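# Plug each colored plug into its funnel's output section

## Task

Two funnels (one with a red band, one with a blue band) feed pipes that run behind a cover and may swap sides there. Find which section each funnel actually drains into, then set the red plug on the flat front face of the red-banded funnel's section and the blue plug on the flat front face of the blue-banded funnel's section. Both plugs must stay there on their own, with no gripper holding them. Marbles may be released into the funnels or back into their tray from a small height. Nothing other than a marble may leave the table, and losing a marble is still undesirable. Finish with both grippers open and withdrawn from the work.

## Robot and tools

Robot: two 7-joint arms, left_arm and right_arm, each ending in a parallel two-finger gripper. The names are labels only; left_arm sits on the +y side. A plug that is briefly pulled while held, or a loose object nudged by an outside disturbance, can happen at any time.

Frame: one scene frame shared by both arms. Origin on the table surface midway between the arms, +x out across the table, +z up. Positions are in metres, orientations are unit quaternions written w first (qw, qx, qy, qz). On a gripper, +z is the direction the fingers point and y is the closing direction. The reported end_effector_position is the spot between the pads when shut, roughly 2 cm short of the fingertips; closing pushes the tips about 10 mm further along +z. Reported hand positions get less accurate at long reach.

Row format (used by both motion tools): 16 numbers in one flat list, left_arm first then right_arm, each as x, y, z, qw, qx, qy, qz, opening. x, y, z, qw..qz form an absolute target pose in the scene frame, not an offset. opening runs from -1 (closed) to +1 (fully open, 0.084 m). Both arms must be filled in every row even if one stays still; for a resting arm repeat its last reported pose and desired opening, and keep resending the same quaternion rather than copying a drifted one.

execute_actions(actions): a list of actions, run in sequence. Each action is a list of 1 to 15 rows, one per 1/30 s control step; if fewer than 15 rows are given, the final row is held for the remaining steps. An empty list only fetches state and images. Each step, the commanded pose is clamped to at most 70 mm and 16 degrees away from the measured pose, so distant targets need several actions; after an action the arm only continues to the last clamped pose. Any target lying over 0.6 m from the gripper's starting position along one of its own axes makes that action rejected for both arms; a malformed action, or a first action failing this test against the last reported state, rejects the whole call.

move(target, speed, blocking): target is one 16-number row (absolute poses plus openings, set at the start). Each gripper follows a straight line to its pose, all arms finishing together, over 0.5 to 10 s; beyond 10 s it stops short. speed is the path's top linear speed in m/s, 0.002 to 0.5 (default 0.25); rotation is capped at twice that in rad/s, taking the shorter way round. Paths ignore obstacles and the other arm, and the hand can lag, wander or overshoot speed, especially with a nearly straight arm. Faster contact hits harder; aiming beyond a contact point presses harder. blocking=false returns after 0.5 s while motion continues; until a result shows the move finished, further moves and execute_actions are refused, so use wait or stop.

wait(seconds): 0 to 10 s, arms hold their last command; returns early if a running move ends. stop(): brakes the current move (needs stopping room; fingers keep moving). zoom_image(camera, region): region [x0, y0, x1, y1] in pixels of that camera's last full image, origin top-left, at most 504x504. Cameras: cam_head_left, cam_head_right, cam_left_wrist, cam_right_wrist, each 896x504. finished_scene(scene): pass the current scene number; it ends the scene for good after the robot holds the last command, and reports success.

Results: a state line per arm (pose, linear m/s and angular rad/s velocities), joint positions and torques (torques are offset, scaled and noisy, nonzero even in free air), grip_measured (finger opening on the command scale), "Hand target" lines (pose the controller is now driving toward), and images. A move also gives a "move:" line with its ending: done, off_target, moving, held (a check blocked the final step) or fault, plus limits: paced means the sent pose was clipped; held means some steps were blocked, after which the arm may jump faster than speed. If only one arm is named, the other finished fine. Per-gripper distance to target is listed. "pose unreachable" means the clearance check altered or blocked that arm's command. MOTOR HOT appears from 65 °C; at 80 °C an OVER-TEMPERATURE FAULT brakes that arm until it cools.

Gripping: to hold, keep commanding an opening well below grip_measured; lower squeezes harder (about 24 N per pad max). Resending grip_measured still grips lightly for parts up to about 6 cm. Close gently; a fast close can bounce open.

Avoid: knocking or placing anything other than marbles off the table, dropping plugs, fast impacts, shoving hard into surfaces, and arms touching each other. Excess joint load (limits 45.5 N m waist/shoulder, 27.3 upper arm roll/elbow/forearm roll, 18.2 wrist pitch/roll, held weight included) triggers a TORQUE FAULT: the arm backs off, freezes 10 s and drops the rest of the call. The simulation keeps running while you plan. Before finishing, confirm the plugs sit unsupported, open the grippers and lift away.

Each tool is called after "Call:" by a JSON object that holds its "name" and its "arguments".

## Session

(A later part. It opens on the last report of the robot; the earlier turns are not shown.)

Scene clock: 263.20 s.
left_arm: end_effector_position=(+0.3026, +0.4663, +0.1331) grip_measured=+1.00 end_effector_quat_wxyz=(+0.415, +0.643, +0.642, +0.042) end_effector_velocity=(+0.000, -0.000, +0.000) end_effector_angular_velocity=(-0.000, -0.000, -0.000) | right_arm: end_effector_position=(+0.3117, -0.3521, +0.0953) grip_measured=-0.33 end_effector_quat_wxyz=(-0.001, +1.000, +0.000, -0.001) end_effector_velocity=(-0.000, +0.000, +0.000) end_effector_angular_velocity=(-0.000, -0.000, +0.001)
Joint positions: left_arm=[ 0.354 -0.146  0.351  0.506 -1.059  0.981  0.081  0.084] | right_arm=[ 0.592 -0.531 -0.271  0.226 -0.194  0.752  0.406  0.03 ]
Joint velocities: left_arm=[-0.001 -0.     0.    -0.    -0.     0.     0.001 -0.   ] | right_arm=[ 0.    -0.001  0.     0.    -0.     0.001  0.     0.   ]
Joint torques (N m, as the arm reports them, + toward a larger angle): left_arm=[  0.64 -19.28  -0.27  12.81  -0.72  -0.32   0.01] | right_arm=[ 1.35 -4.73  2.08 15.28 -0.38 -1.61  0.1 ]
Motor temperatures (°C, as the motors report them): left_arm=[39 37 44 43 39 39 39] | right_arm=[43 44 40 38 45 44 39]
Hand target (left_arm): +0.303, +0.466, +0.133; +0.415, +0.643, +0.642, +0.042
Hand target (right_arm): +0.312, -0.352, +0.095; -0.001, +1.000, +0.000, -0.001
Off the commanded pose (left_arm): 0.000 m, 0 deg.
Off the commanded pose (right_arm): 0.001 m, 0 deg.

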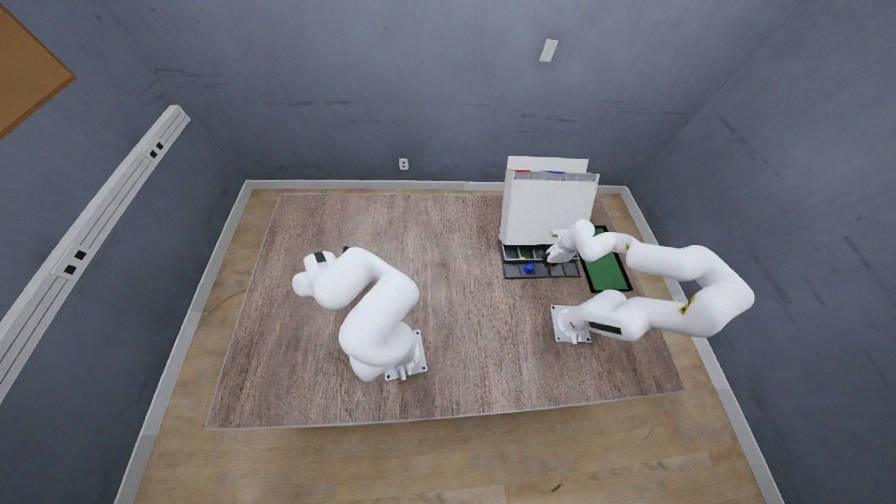

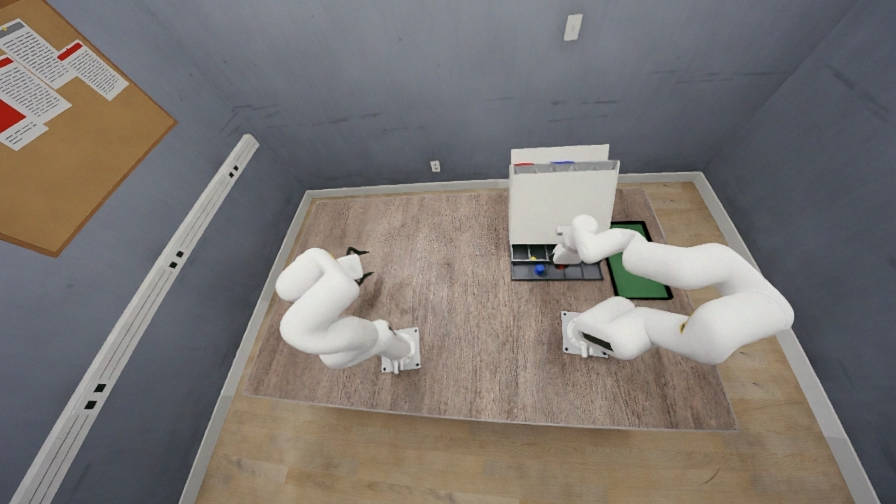

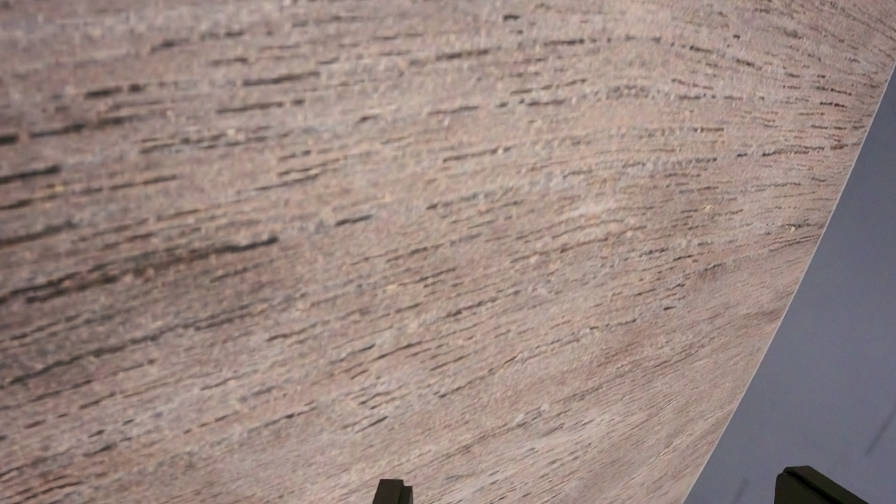

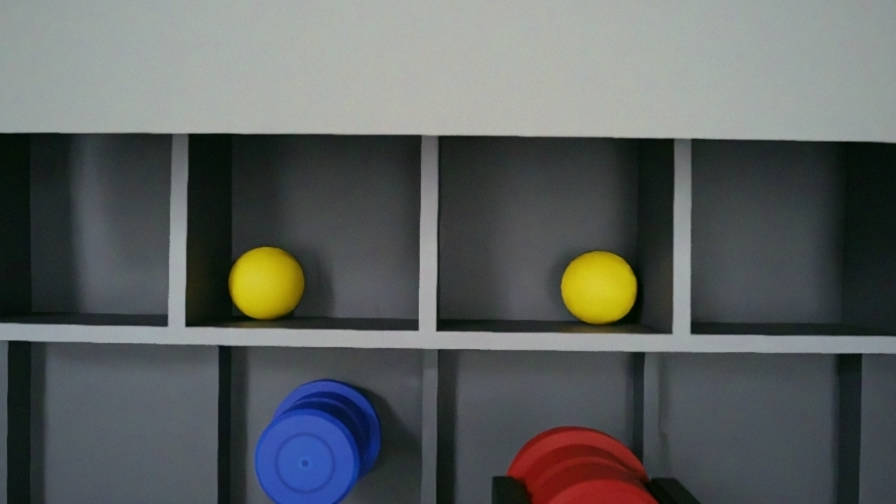

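Call:
{"name": "move", "arguments": {"target": [0.3026,0.4663,0.1331,0.415,0.643,0.642,0.042,1,0.312,-0.352,0.0405,0,1,0,0,-0.6], "speed": 0.06}}

Call:
{"name": "move", "arguments": {"target": [0.3026,0.4663,0.1331,0.415,0.643,0.642,0.042,1,0.312,-0.352,0.0405,0,1,0,0,0.1]}}

Call:
{"name": "move", "arguments": {"target": [0.3026,0.4663,0.1331,0.415,0.643,0.642,0.042,1,0.30,-0.352,0.20,0,1,0,0,0.1], "speed": 0.2}}

Scene clock: 272.57 s.
left_arm: end_effector_position=(+0.3026, +0.4663, +0.1331) grip_measured=+1.00 end_effector_quat_wxyz=(+0.415, +0.643, +0.642, +0.042) end_effector_velocity=(-0.000, -0.001, -0.000) end_effector_angular_velocity=(-0.001, +0.001, -0.002) | right_arm: end_effector_position=(+0.3118, -0.3521, +0.0409) grip_measured=-0.33 end_effector_quat_wxyz=(+0.000, +1.000, -0.000, +0.000) end_effector_velocity=(+0.001, +0.001, -0.002) end_effector_angular_velocity=(+0.000, -0.000, +0.001)
Joint positions: left_arm=[ 0.354 -0.146  0.351  0.506 -1.059  0.981  0.081  0.084] | right_arm=[ 0.607 -0.307 -0.302  0.176 -0.197  0.478  0.4    0.03 ]
Joint velocities: left_arm=[-0.001 -0.     0.    -0.001  0.001  0.001  0.    -0.   ] | right_arm=[ 0.004  0.015 -0.001  0.001  0.004 -0.014 -0.002  0.   ]
Joint torques (N m, as the arm reports them, + toward a larger angle): left_arm=[  0.8  -19.41  -0.23  12.69  -0.42  -0.47   0.04] | right_arm=[ 0.83 -6.63  0.7  13.3  -0.22 -1.7  -0.11]
Motor temperatures (°C, as the motors report them): left_arm=[39 37 44 43 39 39 39] | right_arm=[43 44 40 38 45 44 39]
Hand target (left_arm): +0.303, +0.466, +0.133; +0.415, +0.643, +0.642, +0.042
Hand target (right_arm): +0.312, -0.352, +0.041; +0.000, +1.000, -0.000, +0.000
Off the commanded pose (left_arm): 0.000 m, 0 deg.
Off the commanded pose (right_arm): 0.000 m, 0 deg.
move: done

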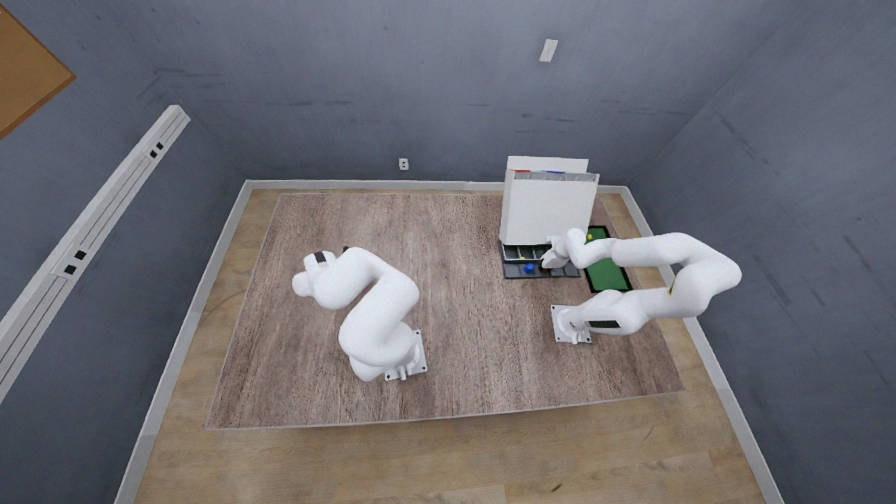

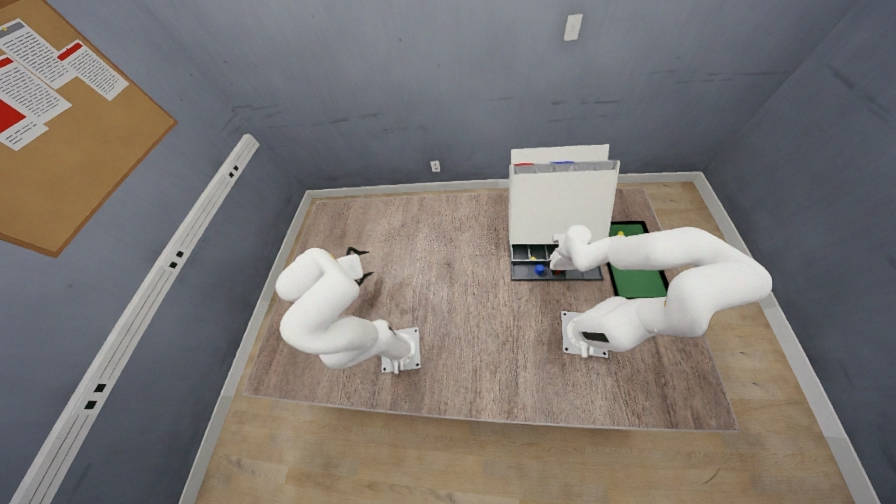

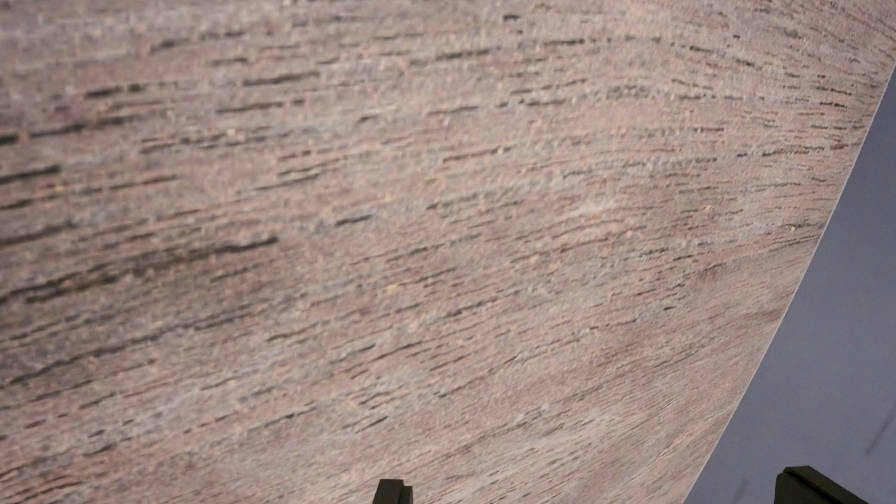

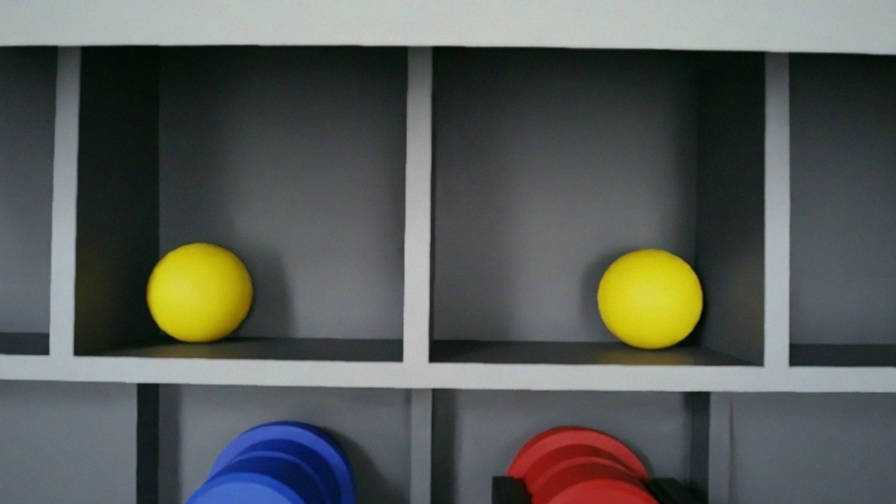

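Scene clock: 273.27 s.
left_arm: end_effector_position=(+0.3026, +0.4663, +0.1331) grip_measured=+1.00 end_effector_quat_wxyz=(+0.415, +0.643, +0.642, +0.042) end_effector_velocity=(-0.000, -0.000, -0.000) end_effector_angular_velocity=(-0.001, +0.002, +0.001) | right_arm: end_effector_position=(+0.3120, -0.3520, +0.0405) grip_measured=+0.09 end_effector_quat_wxyz=(+0.000, +1.000, -0.000, +0.000) end_effector_velocity=(+0.001, +0.000, +0.000) end_effector_angular_velocity=(+0.001, -0.001, +0.001)
Joint positions: left_arm=[ 0.354 -0.146  0.351  0.506 -1.059  0.981  0.081  0.084] | right_arm=[ 0.608 -0.304 -0.302  0.177 -0.196  0.476  0.4    0.048]
Joint velocities: left_arm=[-0.     0.     0.    -0.     0.001 -0.001 -0.002 -0.   ] | right_arm=[ 0.     0.001 -0.001  0.     0.    -0.002 -0.002 -0.   ]
Joint torques (N m, as the arm reports them, + toward a larger angle): left_arm=[ -0.04 -19.     0.26  12.88  -0.11  -0.16   0.07] | right_arm=[ 0.3  -6.51  0.86 12.39 -0.24 -1.49  0.25]
Motor temperatures (°C, as the motors report them): left_arm=[39 37 44 43 39 39 39] | right_arm=[43 44 40 38 45 44 39]
Hand target (left_arm): +0.303, +0.466, +0.133; +0.415, +0.643, +0.642, +0.042
Hand target (right_arm): +0.312, -0.352, +0.041; +0.000, +1.000, -0.000, +0.000
Off the commanded pose (left_arm): 0.000 m, 0 deg.
Off the commanded pose (right_arm): 0.000 m, 0 deg.
move: done

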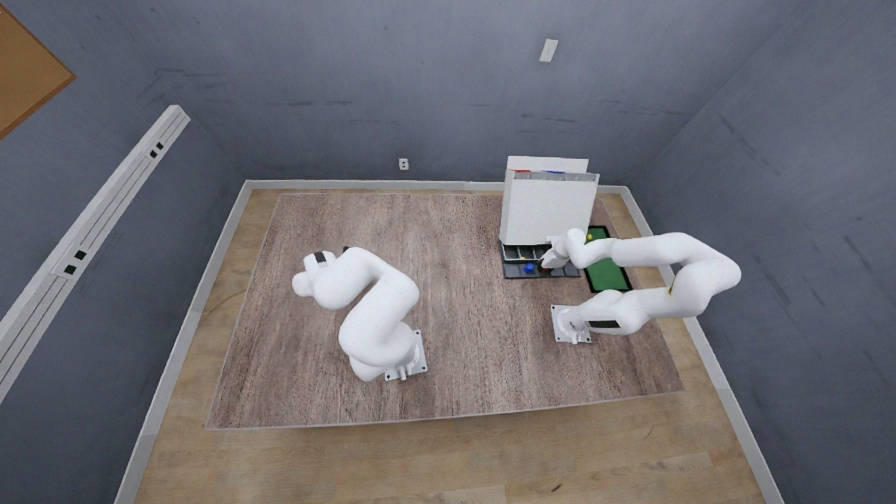

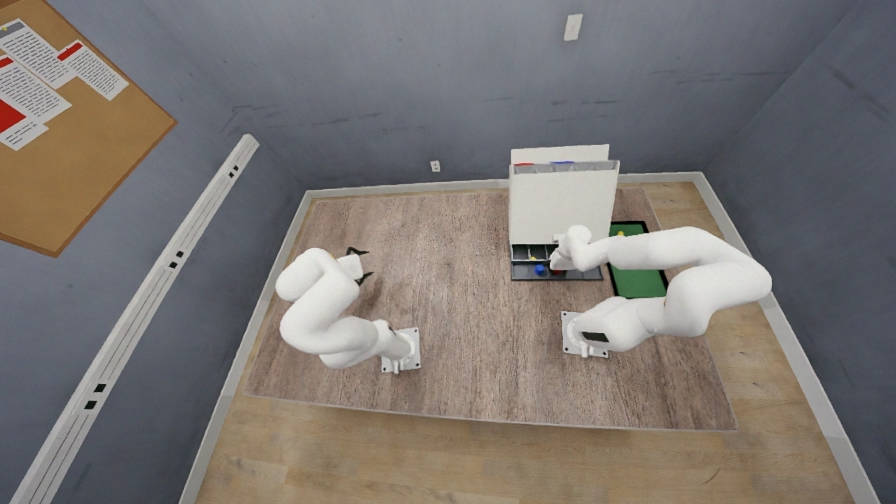

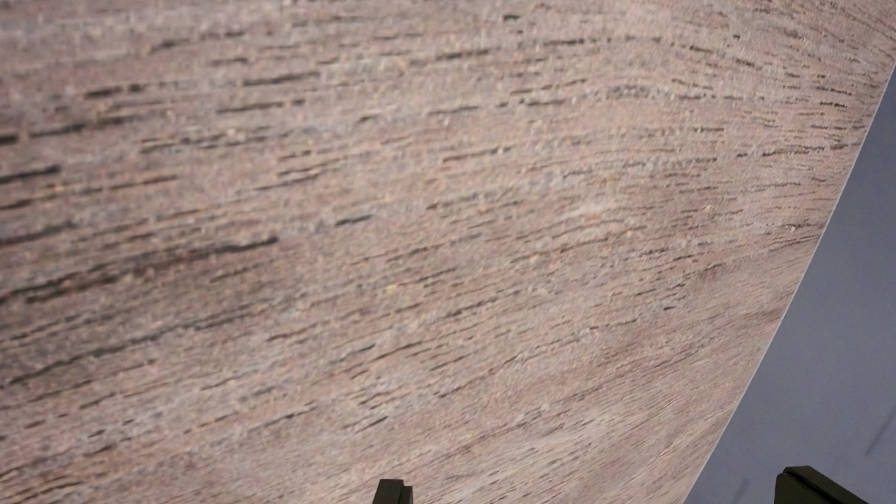

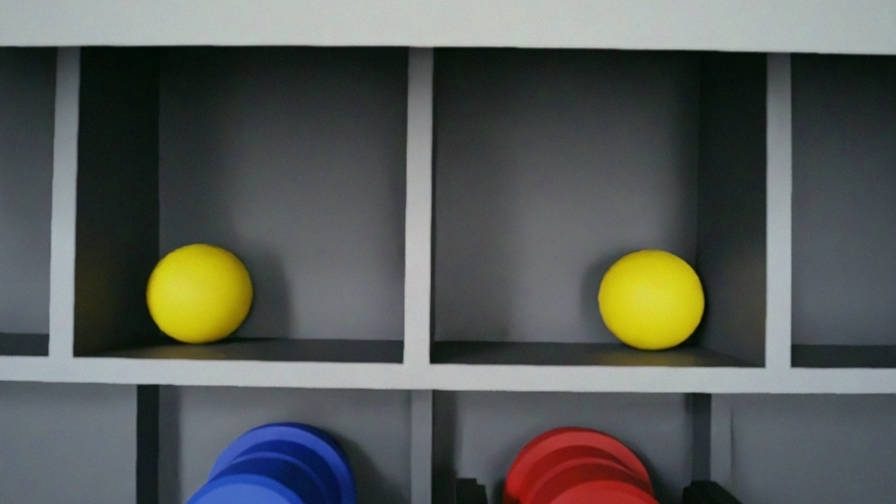

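Scene clock: 274.80 s.
left_arm: end_effector_position=(+0.3026, +0.4663, +0.1331) grip_measured=+1.00 end_effector_quat_wxyz=(+0.415, +0.643, +0.642, +0.042) end_effector_velocity=(-0.000, -0.000, -0.000) end_effector_angular_velocity=(+0.000, -0.000, -0.001) | right_arm: end_effector_position=(+0.3006, -0.3517, +0.1995) grip_measured=+0.09 end_effector_quat_wxyz=(+0.000, +1.000, +0.000, -0.000) end_effector_velocity=(-0.000, -0.000, +0.003) end_effector_angular_velocity=(+0.001, -0.002, -0.001)
Joint positions: left_arm=[ 0.354 -0.146  0.351  0.506 -1.059  0.981  0.081  0.084] | right_arm=[ 0.602 -0.79  -0.201  0.399 -0.154  1.183  0.424  0.048]
Joint velocities: left_arm=[-0.    -0.     0.    -0.001 -0.    -0.     0.002 -0.   ] | right_arm=[-0.    -0.007  0.001  0.004  0.001  0.008  0.001  0.   ]
Joint torques (N m, as the arm reports them, + toward a larger angle): left_arm=[ -0.12 -20.26  -0.19  12.79   0.09  -0.33   0.11] | right_arm=[ 1.98 -1.92  2.13 17.57 -0.1  -1.68  0.03]
Motor temperatures (°C, as the motors report them): left_arm=[39 37 44 43 39 39 39] | right_arm=[43 44 40 38 45 44 39]
Hand target (left_arm): +0.303, +0.466, +0.133; +0.415, +0.643, +0.642, +0.042
Hand target (right_arm): +0.301, -0.352, +0.200; -0.000, +1.000, +0.000, -0.000
Off the commanded pose (left_arm): 0.000 m, 0 deg.
Off the commanded pose (right_arm): 0.001 m, 0 deg.
move: done

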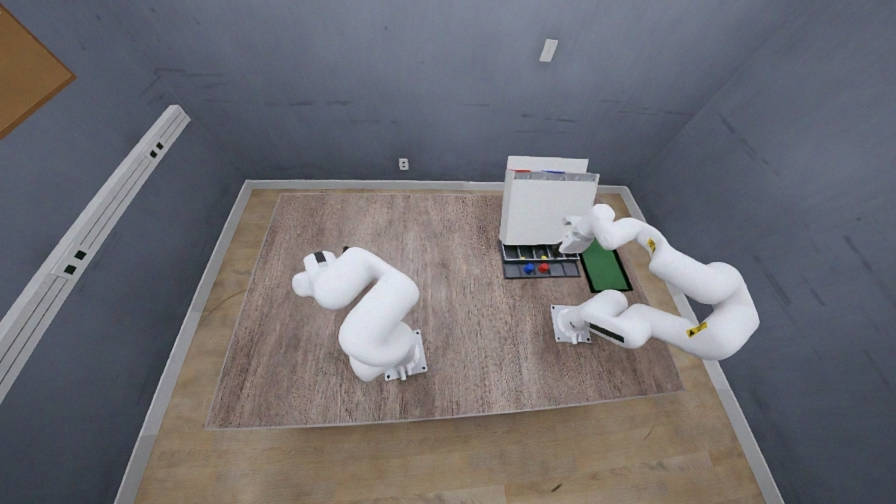

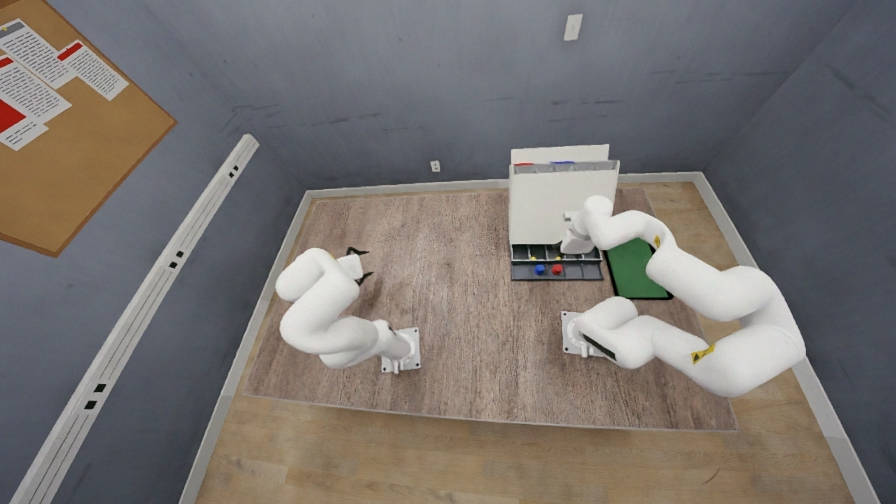

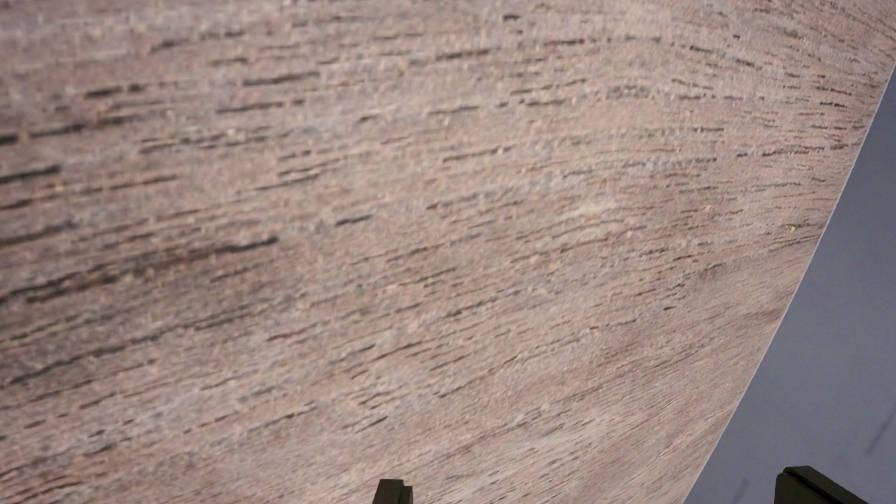

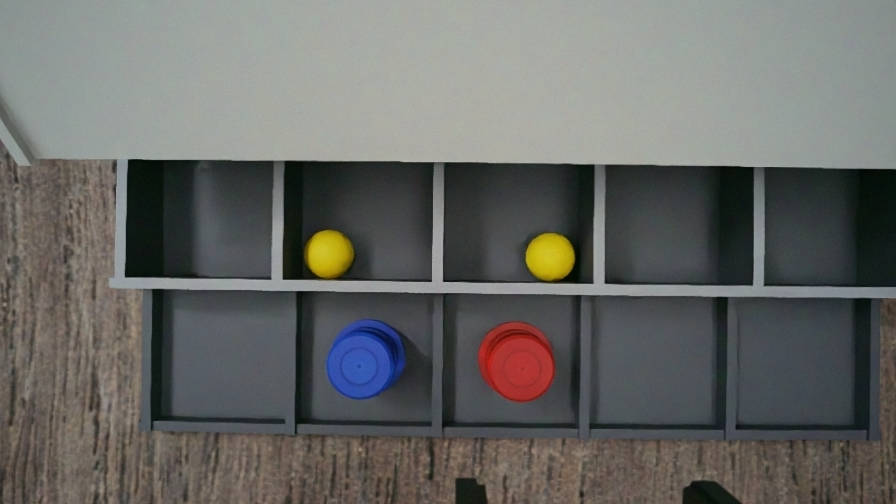

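Call:
{"name": "finished_scene", "arguments": {"scene": 1}}

The scene is finished: the task was done.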